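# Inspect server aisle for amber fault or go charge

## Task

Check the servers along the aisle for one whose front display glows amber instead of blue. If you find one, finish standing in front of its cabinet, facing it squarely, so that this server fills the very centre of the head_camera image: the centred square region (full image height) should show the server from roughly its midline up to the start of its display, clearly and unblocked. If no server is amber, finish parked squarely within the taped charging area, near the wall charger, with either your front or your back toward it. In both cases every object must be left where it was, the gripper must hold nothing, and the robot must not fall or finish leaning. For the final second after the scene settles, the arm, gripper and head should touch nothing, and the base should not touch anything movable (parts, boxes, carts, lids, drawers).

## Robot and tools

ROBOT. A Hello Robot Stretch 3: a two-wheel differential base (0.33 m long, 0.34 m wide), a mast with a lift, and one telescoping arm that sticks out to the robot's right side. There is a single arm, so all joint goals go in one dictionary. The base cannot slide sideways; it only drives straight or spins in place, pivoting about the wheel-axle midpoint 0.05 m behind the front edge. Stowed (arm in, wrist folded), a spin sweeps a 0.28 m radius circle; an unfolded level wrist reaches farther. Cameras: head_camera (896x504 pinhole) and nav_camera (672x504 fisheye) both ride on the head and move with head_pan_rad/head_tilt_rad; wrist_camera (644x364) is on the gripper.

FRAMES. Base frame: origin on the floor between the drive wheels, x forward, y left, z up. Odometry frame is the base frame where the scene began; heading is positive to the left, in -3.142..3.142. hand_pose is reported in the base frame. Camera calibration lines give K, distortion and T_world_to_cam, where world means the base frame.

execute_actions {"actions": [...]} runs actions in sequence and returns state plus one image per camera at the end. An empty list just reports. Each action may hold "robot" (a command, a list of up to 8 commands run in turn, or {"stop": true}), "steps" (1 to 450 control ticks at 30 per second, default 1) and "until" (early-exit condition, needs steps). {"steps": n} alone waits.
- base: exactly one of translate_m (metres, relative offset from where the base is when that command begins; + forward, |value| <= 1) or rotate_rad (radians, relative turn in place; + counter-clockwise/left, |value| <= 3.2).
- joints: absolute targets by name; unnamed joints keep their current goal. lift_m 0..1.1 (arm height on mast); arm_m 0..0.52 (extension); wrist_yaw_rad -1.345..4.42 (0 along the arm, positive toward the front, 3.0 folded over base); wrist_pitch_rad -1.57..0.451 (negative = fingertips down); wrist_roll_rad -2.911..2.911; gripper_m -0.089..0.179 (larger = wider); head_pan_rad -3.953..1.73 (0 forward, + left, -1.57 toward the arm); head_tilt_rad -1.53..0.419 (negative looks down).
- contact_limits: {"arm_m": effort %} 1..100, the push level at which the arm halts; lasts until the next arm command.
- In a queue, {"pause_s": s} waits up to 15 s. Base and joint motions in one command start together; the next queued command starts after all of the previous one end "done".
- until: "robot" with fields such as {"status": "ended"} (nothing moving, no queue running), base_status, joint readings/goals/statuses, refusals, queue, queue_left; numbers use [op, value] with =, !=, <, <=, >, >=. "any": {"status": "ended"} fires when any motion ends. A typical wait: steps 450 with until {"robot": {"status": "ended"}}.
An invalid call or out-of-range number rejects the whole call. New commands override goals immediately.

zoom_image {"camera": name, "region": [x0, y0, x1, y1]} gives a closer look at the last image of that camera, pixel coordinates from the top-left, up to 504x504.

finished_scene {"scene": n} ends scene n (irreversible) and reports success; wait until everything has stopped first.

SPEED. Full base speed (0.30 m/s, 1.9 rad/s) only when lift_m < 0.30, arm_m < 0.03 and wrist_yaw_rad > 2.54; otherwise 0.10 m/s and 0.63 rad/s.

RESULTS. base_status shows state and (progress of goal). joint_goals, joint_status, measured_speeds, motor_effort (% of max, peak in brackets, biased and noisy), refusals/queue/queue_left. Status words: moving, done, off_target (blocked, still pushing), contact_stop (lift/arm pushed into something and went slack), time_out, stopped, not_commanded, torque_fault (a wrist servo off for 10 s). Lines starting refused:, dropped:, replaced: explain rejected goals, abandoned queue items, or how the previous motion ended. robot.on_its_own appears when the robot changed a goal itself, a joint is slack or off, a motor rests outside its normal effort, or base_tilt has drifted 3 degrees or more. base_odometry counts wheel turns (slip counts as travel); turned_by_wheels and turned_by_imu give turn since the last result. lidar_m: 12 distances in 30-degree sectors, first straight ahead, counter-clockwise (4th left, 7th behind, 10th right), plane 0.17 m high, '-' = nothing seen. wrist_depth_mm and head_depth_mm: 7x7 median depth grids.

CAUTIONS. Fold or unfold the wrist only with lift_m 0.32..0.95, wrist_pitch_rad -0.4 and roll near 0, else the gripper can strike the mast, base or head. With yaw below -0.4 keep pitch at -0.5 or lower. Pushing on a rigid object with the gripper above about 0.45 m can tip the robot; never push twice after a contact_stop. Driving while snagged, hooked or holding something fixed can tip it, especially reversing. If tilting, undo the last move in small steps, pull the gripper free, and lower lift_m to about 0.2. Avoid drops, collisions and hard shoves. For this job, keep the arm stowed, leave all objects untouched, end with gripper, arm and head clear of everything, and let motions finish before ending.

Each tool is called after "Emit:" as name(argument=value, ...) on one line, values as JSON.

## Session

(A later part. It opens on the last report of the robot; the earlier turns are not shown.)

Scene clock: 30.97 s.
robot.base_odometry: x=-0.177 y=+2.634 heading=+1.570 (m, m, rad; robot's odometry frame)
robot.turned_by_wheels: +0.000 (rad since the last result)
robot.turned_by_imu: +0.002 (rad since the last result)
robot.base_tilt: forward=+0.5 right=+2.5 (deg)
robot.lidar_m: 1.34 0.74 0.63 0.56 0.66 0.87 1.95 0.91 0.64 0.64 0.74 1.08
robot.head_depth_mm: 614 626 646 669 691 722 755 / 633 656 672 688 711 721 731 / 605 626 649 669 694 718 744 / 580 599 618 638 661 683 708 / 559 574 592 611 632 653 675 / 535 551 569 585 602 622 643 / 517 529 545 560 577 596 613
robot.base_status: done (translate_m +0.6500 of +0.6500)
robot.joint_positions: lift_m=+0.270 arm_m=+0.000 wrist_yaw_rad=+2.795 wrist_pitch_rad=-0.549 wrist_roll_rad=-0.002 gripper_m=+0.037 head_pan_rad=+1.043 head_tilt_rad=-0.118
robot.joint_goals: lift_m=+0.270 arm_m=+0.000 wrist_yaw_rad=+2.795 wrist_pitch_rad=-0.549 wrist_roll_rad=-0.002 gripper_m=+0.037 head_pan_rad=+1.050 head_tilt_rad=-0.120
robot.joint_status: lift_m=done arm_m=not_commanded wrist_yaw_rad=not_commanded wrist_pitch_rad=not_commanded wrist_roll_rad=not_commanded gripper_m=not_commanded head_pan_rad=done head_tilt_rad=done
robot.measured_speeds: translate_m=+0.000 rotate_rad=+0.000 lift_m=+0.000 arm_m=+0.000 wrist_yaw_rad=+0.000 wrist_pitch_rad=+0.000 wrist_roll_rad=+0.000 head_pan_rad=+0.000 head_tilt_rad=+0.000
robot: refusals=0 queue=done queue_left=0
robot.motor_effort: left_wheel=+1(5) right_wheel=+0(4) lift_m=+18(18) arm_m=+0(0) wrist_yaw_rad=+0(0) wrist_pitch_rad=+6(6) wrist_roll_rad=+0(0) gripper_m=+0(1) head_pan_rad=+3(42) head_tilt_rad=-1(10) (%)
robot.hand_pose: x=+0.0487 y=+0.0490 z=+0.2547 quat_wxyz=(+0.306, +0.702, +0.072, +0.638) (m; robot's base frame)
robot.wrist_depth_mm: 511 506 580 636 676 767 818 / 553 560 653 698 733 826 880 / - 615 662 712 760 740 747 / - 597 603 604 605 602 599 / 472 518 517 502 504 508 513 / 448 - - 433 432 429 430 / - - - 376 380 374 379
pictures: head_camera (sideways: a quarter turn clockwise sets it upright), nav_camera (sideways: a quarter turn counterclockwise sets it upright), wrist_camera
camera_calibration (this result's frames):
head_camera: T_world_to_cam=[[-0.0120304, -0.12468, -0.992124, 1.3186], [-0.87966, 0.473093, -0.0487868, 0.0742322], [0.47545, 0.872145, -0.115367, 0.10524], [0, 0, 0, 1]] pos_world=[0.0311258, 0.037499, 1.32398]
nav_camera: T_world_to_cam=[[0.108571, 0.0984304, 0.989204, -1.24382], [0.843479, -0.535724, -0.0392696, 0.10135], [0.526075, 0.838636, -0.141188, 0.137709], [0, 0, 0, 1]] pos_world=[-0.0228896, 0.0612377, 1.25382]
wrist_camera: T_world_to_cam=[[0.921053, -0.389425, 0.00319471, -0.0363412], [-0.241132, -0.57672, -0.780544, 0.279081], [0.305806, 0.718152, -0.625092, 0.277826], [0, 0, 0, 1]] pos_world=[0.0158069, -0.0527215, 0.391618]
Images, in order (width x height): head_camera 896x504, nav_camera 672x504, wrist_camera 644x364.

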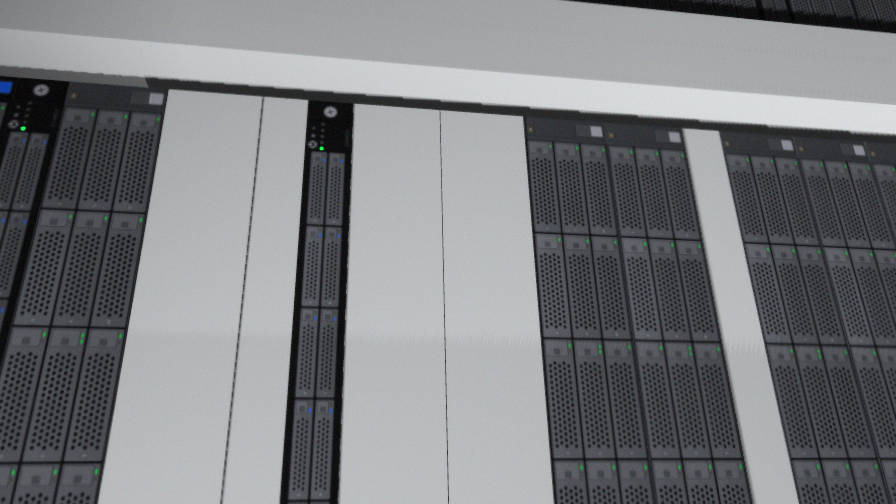

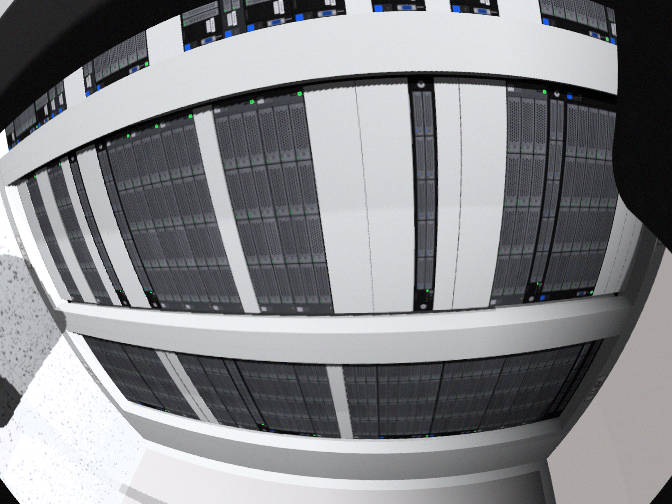

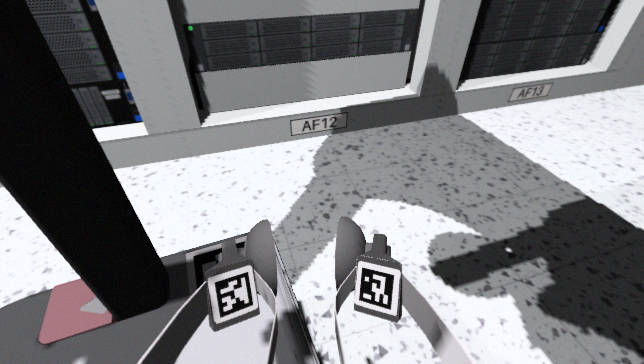

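Emit:
execute_actions(actions=[{"robot":[{"base":{"rotate_rad":3.07},"joints":{"head_pan_rad":-0.8,"head_tilt_rad":-0.1}},{"base":{"translate_m":1.0}},{"base":{"translate_m":0.8}}],"steps":300,"until":{"robot":{"queue_left":["=",1],"translate_m":[">",0.1]}}}])

Emit:
execute_actions(actions=[{"steps":300,"until":{"robot":{"queue_left":["=",0]}}}])

Scene clock: 36.90 s.
robot.base_odometry: x=-0.184 y=+2.529 heading=-1.643 (m, m, rad; robot's odometry frame)
robot.turned_by_wheels: +3.070 (rad since the last result)
robot.turned_by_imu: +3.036 (rad since the last result)
robot.base_tilt: forward=-0.2 right=+2.6 (deg)
robot.lidar_m: 3.26 0.99 0.72 0.63 0.72 0.90 1.45 0.80 0.64 0.56 0.64 0.80
robot.head_depth_mm: 610 619 625 635 646 656 665 / 662 668 686 691 705 716 728 / 699 715 734 757 776 789 802 / 721 733 745 760 779 803 830 / 893 909 931 948 971 990 1007 / 1007 1029 1059 1081 1108 1142 1172 / 1104 1130 1159 1199 1223 1255 1297
robot.base_status: moving (translate_m +0.1054 of +1.0000)
robot.joint_positions: lift_m=+0.270 arm_m=+0.000 wrist_yaw_rad=+2.795 wrist_pitch_rad=-0.549 wrist_roll_rad=-0.002 gripper_m=+0.037 head_pan_rad=-0.793 head_tilt_rad=-0.112
robot.joint_goals: lift_m=+0.270 arm_m=+0.000 wrist_yaw_rad=+2.795 wrist_pitch_rad=-0.549 wrist_roll_rad=-0.002 gripper_m=+0.037 head_pan_rad=-0.800 head_tilt_rad=-0.100
robot.joint_status: lift_m=done arm_m=not_commanded wrist_yaw_rad=not_commanded wrist_pitch_rad=not_commanded wrist_roll_rad=not_commanded gripper_m=not_commanded head_pan_rad=done head_tilt_rad=done
robot.measured_speeds: translate_m=+0.247 rotate_rad=+0.000 lift_m=+0.000 arm_m=+0.000 wrist_yaw_rad=+0.000 wrist_pitch_rad=+0.000 wrist_roll_rad=+0.000 head_pan_rad=+0.000 head_tilt_rad=+0.000
robot: refusals=0 queue=running queue_left=1
robot.motor_effort: left_wheel=+7(9) right_wheel=+10(15) lift_m=+18(18) arm_m=+0(1) wrist_yaw_rad=+1(0) wrist_pitch_rad=+6(6) wrist_roll_rad=+0(0) gripper_m=+0(0) head_pan_rad=-3(41) head_tilt_rad=+5(7) (%)
robot.hand_pose: x=+0.0487 y=+0.0490 z=+0.2547 quat_wxyz=(+0.306, +0.702, +0.072, +0.638) (m; robot's base frame)
robot.wrist_depth_mm: 555 585 651 735 773 921 - / 602 629 721 798 864 941 - / - 673 713 745 760 776 753 / - 599 598 604 601 605 596 / 476 513 516 500 506 501 498 / 445 - - 441 435 432 432 / - - - 379 378 379 374
pictures: head_camera (sideways: a quarter turn clockwise sets it upright), nav_camera (sideways: a quarter turn counterclockwise sets it upright), wrist_camera
camera_calibration (this result's frames):
head_camera: T_world_to_cam=[[-0.112612, 0.039679, -0.992846, 1.32016], [0.687416, 0.724608, -0.0490102, 0.0649643], [0.71748, -0.688018, -0.108876, 0.0953133], [0, 0, 0, 1]] pos_world=[0.0356231, -0.0338791, 1.32428]
nav_camera: T_world_to_cam=[[0.0619807, -0.125972, 0.990096, -1.24471], [-0.737964, -0.673682, -0.039517, 0.11132], [0.671988, -0.728206, -0.134718, 0.128397], [0, 0, 0, 1]] pos_world=[0.0730162, 0.0116952, 1.25408]
wrist_camera: T_world_to_cam=[[0.921054, -0.389421, 0.00319432, -0.0363565], [-0.241132, -0.576725, -0.780541, 0.279056], [0.305802, 0.71815, -0.625097, 0.277857], [0, 0, 0, 1]] pos_world=[0.0158066, -0.0527626, 0.391618]
Images, in order (width x height): head_camera 896x504, nav_camera 672x504, wrist_camera 644x364.

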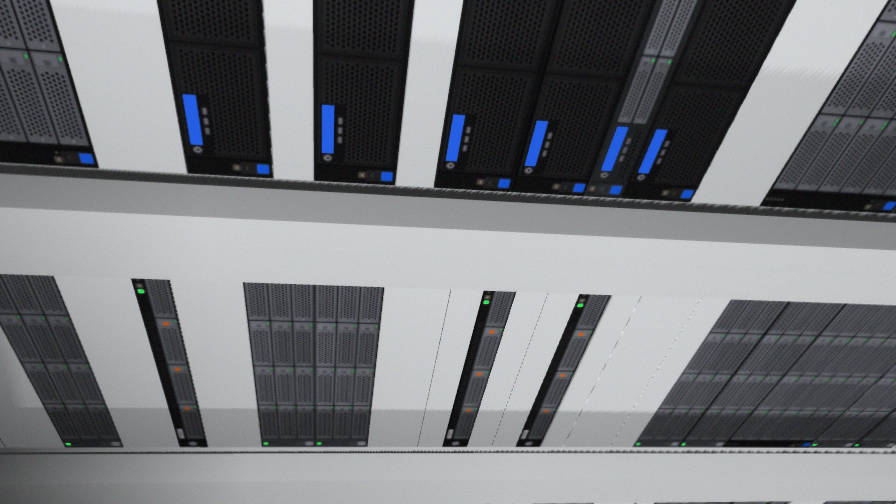

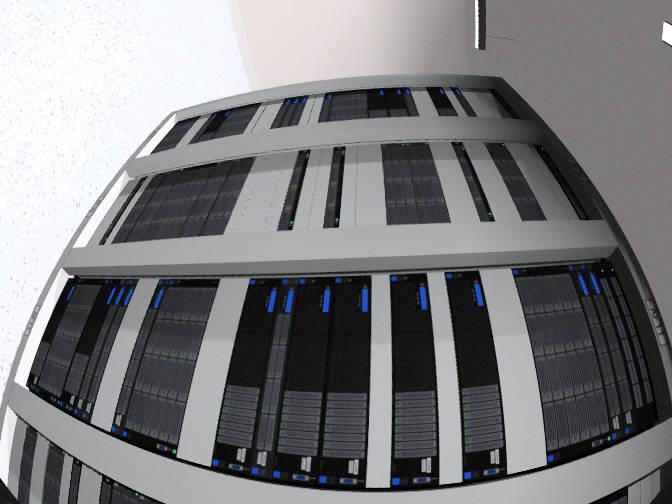

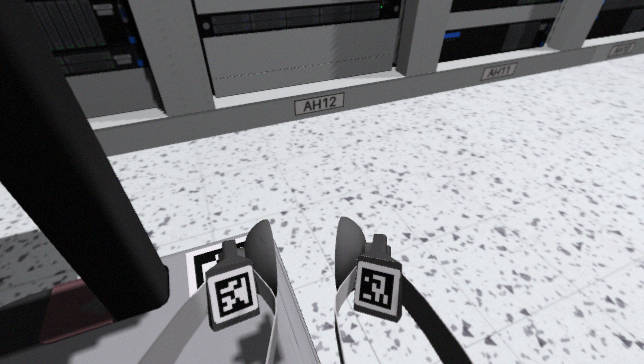

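Scene clock: 41.17 s.
robot.base_odometry: x=-0.249 y=+1.637 heading=-1.643 (m, m, rad; robot's odometry frame)
robot.turned_by_wheels: +0.000 (rad since the last result)
robot.turned_by_imu: +0.005 (rad since the last result)
robot.base_tilt: forward=+0.4 right=+2.6 (deg)
robot.lidar_m: 2.37 0.99 0.69 0.69 0.72 0.98 2.21 0.87 0.61 0.62 0.61 0.87
robot.head_depth_mm: 604 556 563 571 580 589 598 / 659 669 679 688 703 713 721 / 720 732 749 760 772 787 803 / 796 810 826 842 857 879 898 / 890 908 927 948 968 992 1017 / 909 929 957 985 1012 1042 1070 / 2281 2357 2394 2467 2567 2436 1811
robot.base_status: done (translate_m +1.0000 of +1.0000)
robot.joint_positions: lift_m=+0.270 arm_m=+0.000 wrist_yaw_rad=+2.795 wrist_pitch_rad=-0.549 wrist_roll_rad=-0.002 gripper_m=+0.037 head_pan_rad=-0.793 head_tilt_rad=-0.112
robot.joint_goals: lift_m=+0.270 arm_m=+0.000 wrist_yaw_rad=+2.795 wrist_pitch_rad=-0.549 wrist_roll_rad=-0.002 gripper_m=+0.037 head_pan_rad=-0.800 head_tilt_rad=-0.100
robot.joint_status: lift_m=done arm_m=not_commanded wrist_yaw_rad=not_commanded wrist_pitch_rad=not_commanded wrist_roll_rad=not_commanded gripper_m=not_commanded head_pan_rad=done head_tilt_rad=done
robot.measured_speeds: translate_m=+0.000 rotate_rad=+0.000 lift_m=+0.000 arm_m=+0.000 wrist_yaw_rad=+0.000 wrist_pitch_rad=+0.000 wrist_roll_rad=+0.000 head_pan_rad=+0.000 head_tilt_rad=+0.000
robot: refusals=0 queue=running queue_left=0
robot.motor_effort: left_wheel=-2(8) right_wheel=+3(9) lift_m=+18(18) arm_m=-1(0) wrist_yaw_rad=+0(0) wrist_pitch_rad=+7(7) wrist_roll_rad=+0(0) gripper_m=+0(0) head_pan_rad=-4(3) head_tilt_rad=+5(5) (%)
robot.hand_pose: x=+0.0487 y=+0.0490 z=+0.2547 quat_wxyz=(+0.306, +0.702, +0.072, +0.638) (m; robot's base frame)
robot.wrist_depth_mm: 557 598 665 702 821 908 - / 602 651 741 763 875 938 - / - 666 712 755 754 747 756 / - 600 604 596 603 597 601 / 483 518 522 498 509 498 505 / 438 - - 425 435 429 435 / - - - 378 376 377 375
pictures: head_camera (sideways: a quarter turn clockwise sets it upright), nav_camera (sideways: a quarter turn counterclockwise sets it upright), wrist_camera
camera_calibration (this result's frames):
head_camera: T_world_to_cam=[[-0.112465, 0.0395294, -0.992869, 1.32019], [0.687421, 0.724603, -0.0490174, 0.0649736], [0.717498, -0.688032, -0.108666, 0.0950402], [0, 0, 0, 1]] pos_world=[0.0356199, -0.0338756, 1.32429]
nav_camera: T_world_to_cam=[[0.0618344, -0.125823, 0.990124, -1.24474], [-0.737956, -0.67369, -0.0395249, 0.11133], [0.67201, -0.728224, -0.134509, 0.128125], [0, 0, 0, 1]] pos_world=[0.0730233, 0.0116882, 1.25409]
wrist_camera: T_world_to_cam=[[0.921053, -0.389425, 0.00319448, -0.0363572], [-0.241135, -0.576724, -0.78054, 0.279055], [0.305805, 0.718148, -0.625097, 0.277857], [0, 0, 0, 1]] pos_world=[0.015807, -0.0527627, 0.391618]
Images, in order (width x height): head_camera 896x504, nav_camera 672x504, wrist_camera 644x364.

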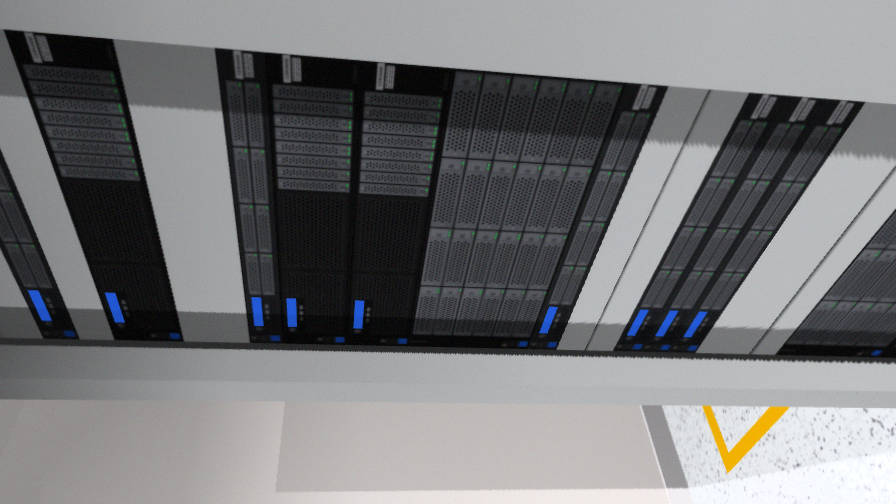

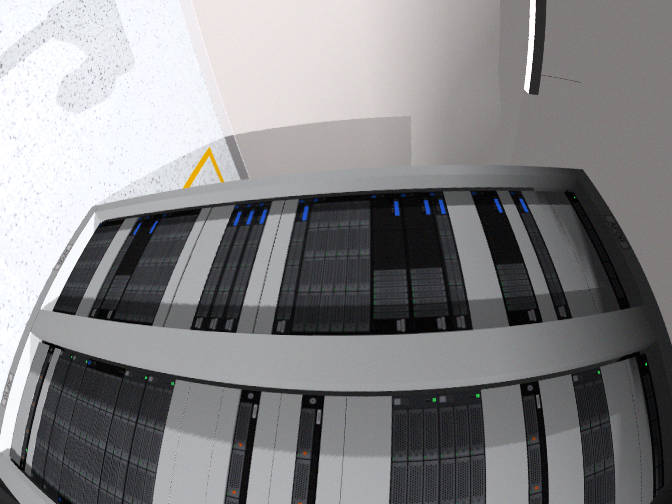

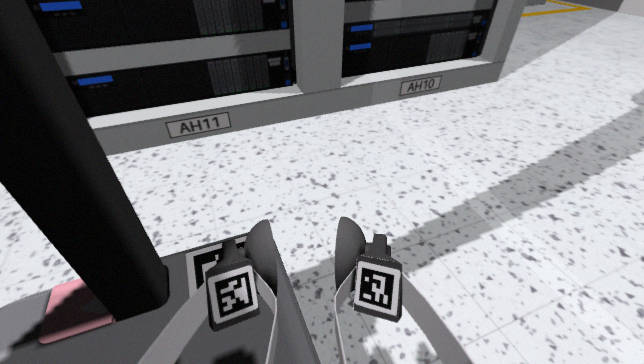

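All blue. Head to the charger.

Emit:
execute_actions(actions=[{"robot":{"base":{"translate_m":1.0},"joints":{"head_pan_rad":-1.0,"head_tilt_rad":-0.6}},"steps":300,"until":{"robot":{"status":"ended"}}}])

Scene clock: 46.40 s.
robot.base_odometry: x=-0.324 y=+0.606 heading=-1.643 (m, m, rad; robot's odometry frame)
robot.turned_by_wheels: +0.000 (rad since the last result)
robot.turned_by_imu: +0.006 (rad since the last result)
robot.base_tilt: forward=+0.5 right=+2.5 (deg)
robot.lidar_m: 1.33 1.39 1.91 0.65 0.66 0.94 2.39 0.87 0.58 0.58 1.76 1.39
robot.head_depth_mm: 1614 1743 1880 1945 1734 1450 1235 / 1693 1844 1981 2044 1734 1441 1236 / 1812 1975 2210 2159 1722 1453 1234 / 1878 2101 2334 2176 1733 1444 1228 / 1713 1869 2076 2151 1733 1431 1230 / 1545 1680 1838 1968 1715 1430 1224 / 1405 1503 1637 1778 1719 1442 1225
robot.base_status: done (translate_m +1.0000 of +1.0000)
robot.joint_positions: lift_m=+0.270 arm_m=+0.000 wrist_yaw_rad=+2.795 wrist_pitch_rad=-0.549 wrist_roll_rad=-0.002 gripper_m=+0.037 head_pan_rad=-0.993 head_tilt_rad=-0.592
robot.joint_goals: lift_m=+0.270 arm_m=+0.000 wrist_yaw_rad=+2.795 wrist_pitch_rad=-0.549 wrist_roll_rad=-0.002 gripper_m=+0.037 head_pan_rad=-1.000 head_tilt_rad=-0.600
robot.joint_status: lift_m=done arm_m=not_commanded wrist_yaw_rad=not_commanded wrist_pitch_rad=not_commanded wrist_roll_rad=not_commanded gripper_m=not_commanded head_pan_rad=done head_tilt_rad=done
robot.measured_speeds: translate_m=+0.000 rotate_rad=+0.000 lift_m=+0.000 arm_m=+0.000 wrist_yaw_rad=+0.000 wrist_pitch_rad=+0.000 wrist_roll_rad=+0.000 head_pan_rad=+0.000 head_tilt_rad=+0.000
robot: refusals=0 queue=done queue_left=0
robot.motor_effort: left_wheel=-1(9) right_wheel=+3(9) lift_m=+18(18) arm_m=+0(0) wrist_yaw_rad=+0(0) wrist_pitch_rad=+6(6) wrist_roll_rad=+0(0) gripper_m=+0(1) head_pan_rad=-3(20) head_tilt_rad=-4(31) (%)
robot.hand_pose: x=+0.0487 y=+0.0490 z=+0.2547 quat_wxyz=(+0.306, +0.702, +0.072, +0.638) (m; robot's base frame)
robot.wrist_depth_mm: 518 - - - - - - / 585 841 - - - - - / - 678 750 750 763 748 765 / - 597 596 608 601 600 598 / 484 521 524 498 504 506 507 / 443 - - 431 439 430 430 / - - - 376 376 375 378
pictures: head_camera (sideways: a quarter turn clockwise sets it upright), nav_camera (sideways: a quarter turn counterclockwise sets it upright), wrist_camera
camera_calibration (this result's frames):
head_camera: T_world_to_cam=[[-0.346473, 0.435455, -0.830864, 1.11012], [0.807336, 0.58944, -0.0277367, 0.0365125], [0.477666, -0.680396, -0.555784, 0.678389], [0, 0, 0, 1]] pos_world=[0.031106, -0.0433571, 1.30041]
nav_camera: T_world_to_cam=[[0.277416, -0.50645, 0.816424, -1.01935], [-0.864675, -0.502023, -0.0176064, 0.0835492], [0.41878, -0.701058, -0.577184, 0.705757], [0, 0, 0, 1]] pos_world=[0.0594693, 0.0204716, 1.24104]
wrist_camera: T_world_to_cam=[[0.921053, -0.389425, 0.00319471, -0.0363573], [-0.241136, -0.576728, -0.780537, 0.279053], [0.305803, 0.718145, -0.625101, 0.277858], [0, 0, 0, 1]] pos_world=[0.0158069, -0.0527628, 0.391617]
Images, in order (width x height): head_camera 896x504, nav_camera 672x504, wrist_camera 644x364.

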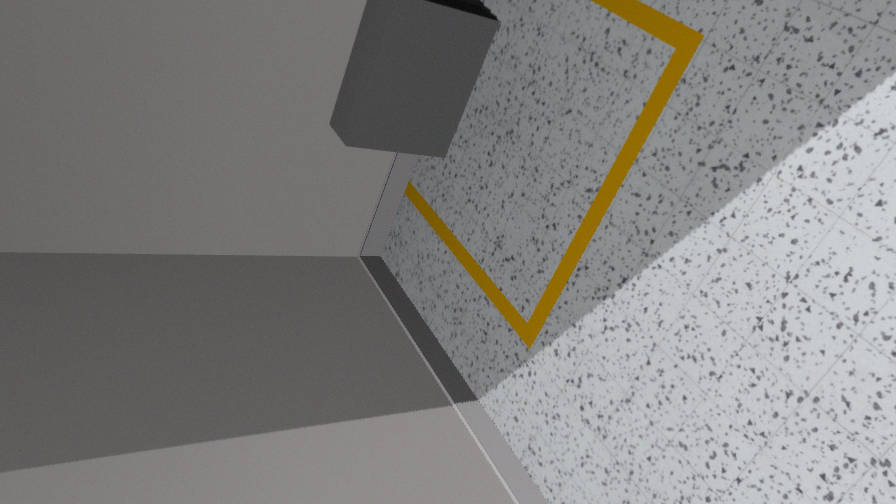

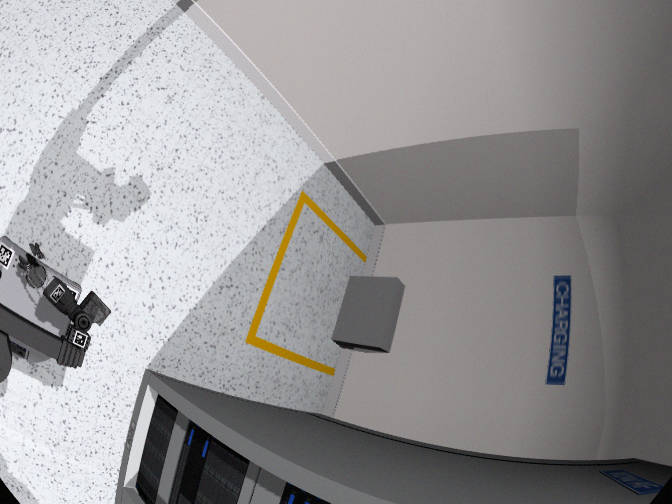

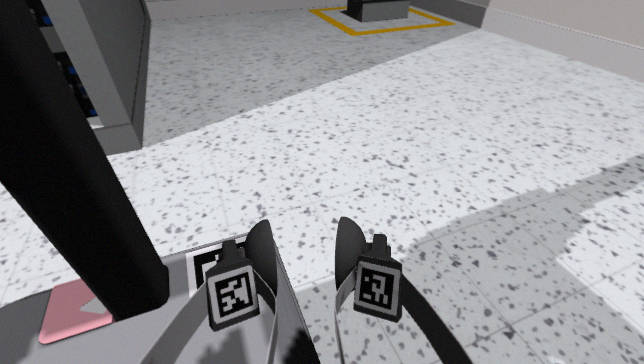

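Emit:
execute_actions(actions=[{"robot":[{"base":{"translate_m":0.605},"joints":{"head_pan_rad":0.0,"head_tilt_rad":-0.8}},{"base":{"rotate_rad":-1.587}},{"base":{"translate_m":0.7}}],"steps":400,"until":{"robot":{"status":"ended"}}}])

Scene clock: 61.93 s.
robot.base_odometry: x=-1.065 y=+0.065 heading=+3.053 (m, m, rad; robot's odometry frame)
robot.turned_by_wheels: -1.587 (rad since the last result)
robot.turned_by_imu: -1.556 (rad since the last result)
robot.base_tilt: forward=+0.4 right=+2.5 (deg)
robot.lidar_m: 0.99 1.03 0.76 0.73 0.76 1.04 2.61 1.53 1.90 0.74 0.77 1.06
robot.head_depth_mm: 984 1129 1314 1574 1475 1291 1141 / 995 1134 1311 1486 1465 1286 1148 / 994 1138 1327 1365 1472 1289 1144 / 1003 1144 1340 1383 1477 1283 1142 / 1003 1142 1352 1431 1477 1282 1140 / 1008 1156 1345 1611 1477 1281 1138 / 1015 1163 1362 1600 1473 1281 1144
robot.base_status: done (translate_m +0.7000 of +0.7000)
robot.joint_positions: lift_m=+0.270 arm_m=+0.000 wrist_yaw_rad=+2.795 wrist_pitch_rad=-0.549 wrist_roll_rad=-0.002 gripper_m=+0.037 head_pan_rad=-0.007 head_tilt_rad=-0.791
robot.joint_goals: lift_m=+0.270 arm_m=+0.000 wrist_yaw_rad=+2.795 wrist_pitch_rad=-0.549 wrist_roll_rad=-0.002 gripper_m=+0.037 head_pan_rad=+0.000 head_tilt_rad=-0.800
robot.joint_status: lift_m=done arm_m=not_commanded wrist_yaw_rad=not_commanded wrist_pitch_rad=not_commanded wrist_roll_rad=not_commanded gripper_m=not_commanded head_pan_rad=done head_tilt_rad=done
robot.measured_speeds: translate_m=+0.000 rotate_rad=+0.000 lift_m=+0.000 arm_m=+0.000 wrist_yaw_rad=+0.000 wrist_pitch_rad=+0.000 wrist_roll_rad=+0.000 head_pan_rad=+0.000 head_tilt_rad=+0.000
robot: refusals=0 queue=done queue_left=0
robot.motor_effort: left_wheel=+2(13) right_wheel=-1(12) lift_m=+18(18) arm_m=-1(0) wrist_yaw_rad=+0(0) wrist_pitch_rad=+6(6) wrist_roll_rad=+0(0) gripper_m=+1(1) head_pan_rad=+3(39) head_tilt_rad=-5(21) (%)
robot.hand_pose: x=+0.0487 y=+0.0490 z=+0.2547 quat_wxyz=(+0.306, +0.702, +0.072, +0.638) (m; robot's base frame)
robot.wrist_depth_mm: 583 621 691 767 865 961 905 / 640 687 765 812 916 - 910 / - 710 760 770 754 762 749 / - 596 606 605 593 604 600 / 481 523 518 499 496 507 502 / 445 - - 426 436 431 428 / - - - 379 382 375 375
pictures: head_camera (sideways: a quarter turn clockwise sets it upright), nav_camera (sideways: a quarter turn counterclockwise sets it upright), wrist_camera
camera_calibration (this result's frames):
head_camera: T_world_to_cam=[[-0.707408, -0.0475449, -0.705205, 0.948531], [-0.0503999, 0.998588, -0.0167675, 0.0274583], [0.705007, 0.0236808, -0.708805, 0.876056], [0, 0, 0, 1]] pos_world=[0.054757, -0.00306741, 1.29032]
nav_camera: T_world_to_cam=[[0.725221, -0.0492018, 0.686756, -0.85307], [-0.0610358, -0.998111, -0.00705416, 0.0649059], [0.685806, -0.0368009, -0.726854, 0.898812], [0, 0, 0, 1]] pos_world=[0.0062152, 0.0558877, 1.23961]
wrist_camera: T_world_to_cam=[[0.921053, -0.389425, 0.00319524, -0.0363642], [-0.241137, -0.576732, -0.780534, 0.279041], [0.305802, 0.718142, -0.625106, 0.277871], [0, 0, 0, 1]] pos_world=[0.0158069, -0.0527803, 0.391616]
Images, in order (width x height): head_camera 896x504, nav_camera 672x504, wrist_camera 644x364.

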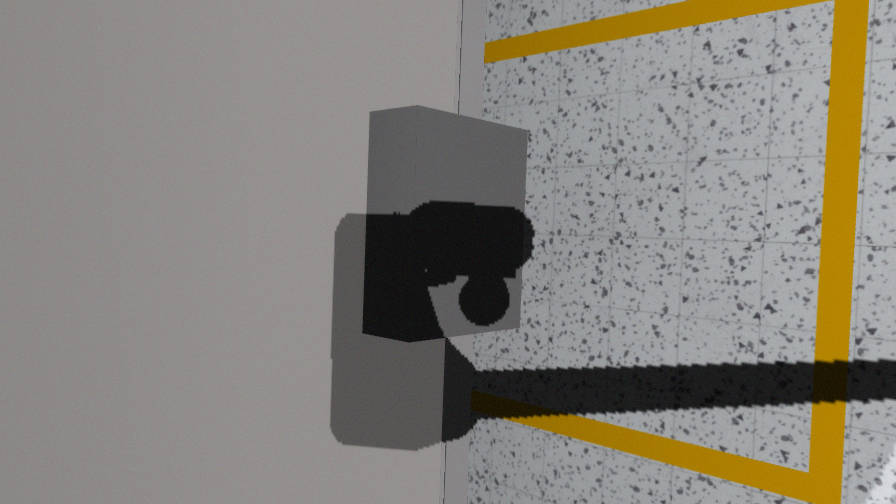

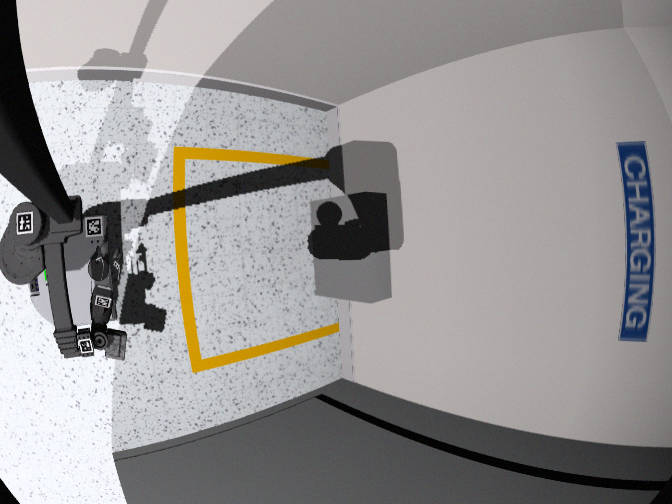

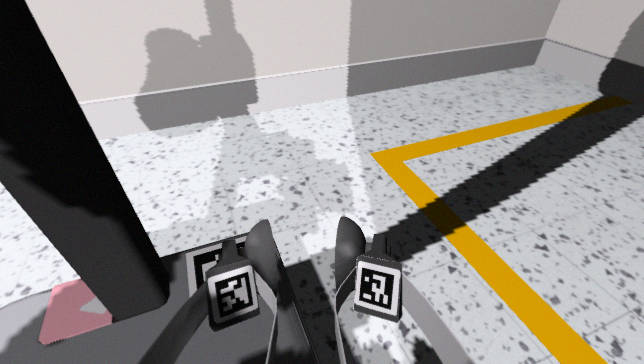

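Emit:
execute_actions(actions=[{"robot":{"base":{"translate_m":0.875},"joints":{"head_tilt_rad":-1.3}},"steps":400,"until":{"robot":{"status":"ended"}}}])

Scene clock: 67.93 s.
robot.base_odometry: x=-1.937 y=+0.142 heading=+3.053 (m, m, rad; robot's odometry frame)
robot.turned_by_wheels: +0.000 (rad since the last result)
robot.turned_by_imu: +0.006 (rad since the last result)
robot.base_tilt: forward=+0.5 right=+2.4 (deg)
robot.lidar_m: - 0.15 0.17 0.72 0.75 1.03 2.83 1.05 0.78 0.75 0.17 0.15
robot.head_depth_mm: 302 377 530 900 1218 1166 1120 / 304 379 536 906 1070 - 1124 / 305 383 542 908 1023 - 1116 / 307 385 549 907 918 - - / 304 389 554 912 979 - - / 307 392 561 921 1233 1193 1129 / 308 395 567 1011 1242 1202 1132
robot.base_status: done (translate_m +0.8750 of +0.8750)
robot.joint_positions: lift_m=+0.270 arm_m=+0.000 wrist_yaw_rad=+2.795 wrist_pitch_rad=-0.549 wrist_roll_rad=-0.002 gripper_m=+0.037 head_pan_rad=-0.007 head_tilt_rad=-1.285
robot.joint_goals: lift_m=+0.270 arm_m=+0.000 wrist_yaw_rad=+2.795 wrist_pitch_rad=-0.549 wrist_roll_rad=-0.002 gripper_m=+0.037 head_pan_rad=+0.000 head_tilt_rad=-1.300
robot.joint_status: lift_m=done arm_m=not_commanded wrist_yaw_rad=not_commanded wrist_pitch_rad=not_commanded wrist_roll_rad=not_commanded gripper_m=not_commanded head_pan_rad=done head_tilt_rad=done
robot.measured_speeds: translate_m=+0.000 rotate_rad=+0.000 lift_m=+0.000 arm_m=+0.000 wrist_yaw_rad=+0.000 wrist_pitch_rad=+0.000 wrist_roll_rad=+0.000 head_pan_rad=+0.000 head_tilt_rad=+0.000
robot: refusals=0 queue=done queue_left=0
robot.motor_effort: left_wheel=+1(11) right_wheel=+0(10) lift_m=+18(18) arm_m=-1(0) wrist_yaw_rad=+1(0) wrist_pitch_rad=+6(6) wrist_roll_rad=+0(0) gripper_m=+0(0) head_pan_rad=+4(3) head_tilt_rad=-7(33) (%)
robot.hand_pose: x=+0.0487 y=+0.0490 z=+0.2547 quat_wxyz=(+0.306, +0.702, +0.072, +0.638) (m; robot's base frame)
robot.wrist_depth_mm: 589 621 672 633 156 117 106 / 632 679 751 698 166 116 89 / - 710 771 688 176 121 92 / - 595 592 558 188 126 95 / 486 519 515 485 196 133 99 / 439 - - 432 189 139 102 / - - - 363 263 146 106
pictures: head_camera (sideways: a quarter turn clockwise sets it upright), nav_camera (sideways: a quarter turn counterclockwise sets it upright), wrist_camera
camera_calibration (this result's frames):
head_camera: T_world_to_cam=[[-0.957204, -0.0459859, -0.285739, 0.403632], [-0.0516697, 0.998587, 0.0123801, -0.0104823], [0.284766, 0.0266143, -0.958228, 1.20279], [0, 0, 0, 1]] pos_world=[0.0433018, -0.00298262, 1.26801]
nav_camera: T_world_to_cam=[[0.964079, -0.0506845, 0.260736, -0.299585], [-0.0577416, -0.998142, 0.0194723, 0.0303553], [0.259264, -0.0338282, -0.965214, 1.21118], [0, 0, 0, 1]] pos_world=[-0.0234385, 0.0560865, 1.24657]
wrist_camera: T_world_to_cam=[[0.921053, -0.389425, 0.00319514, -0.0363642], [-0.241138, -0.576734, -0.780532, 0.27904], [0.305802, 0.718141, -0.625107, 0.277872], [0, 0, 0, 1]] pos_world=[0.0158069, -0.0527803, 0.391616]
Images, in order (width x height): head_camera 896x504, nav_camera 672x504, wrist_camera 644x364.

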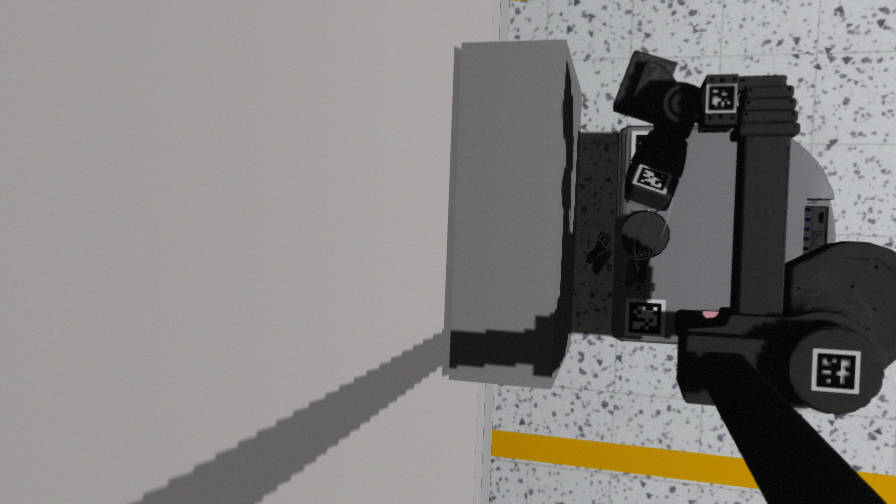

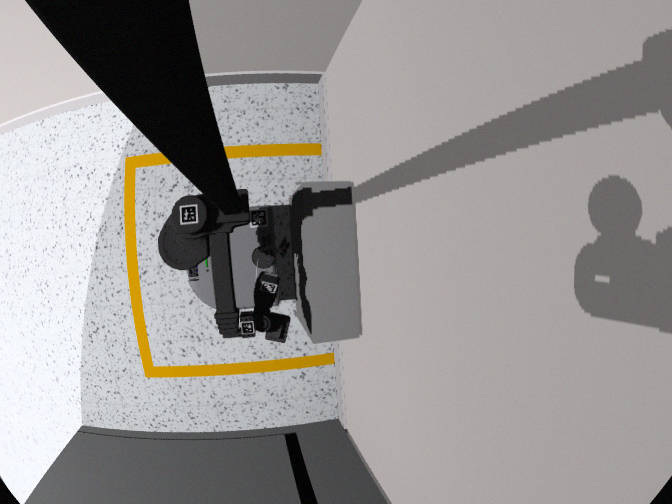

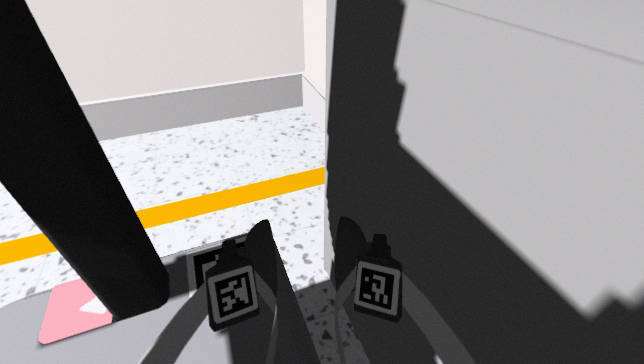

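Emit:
zoom_image(camera="head_camera", region=[520, 100, 720, 360])

Region (520, 100, 720, 360) of head_camera's 896x504 image, scaled by 1.938, with more detail than that image has; it fills the left 388 columns of this view, and the rest is white.

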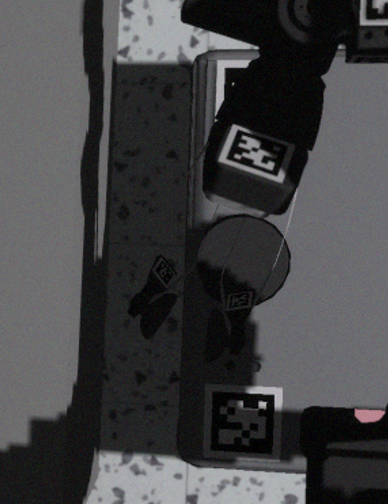

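Emit:
finished_scene(scene=1)

The scene is finished: the task was done.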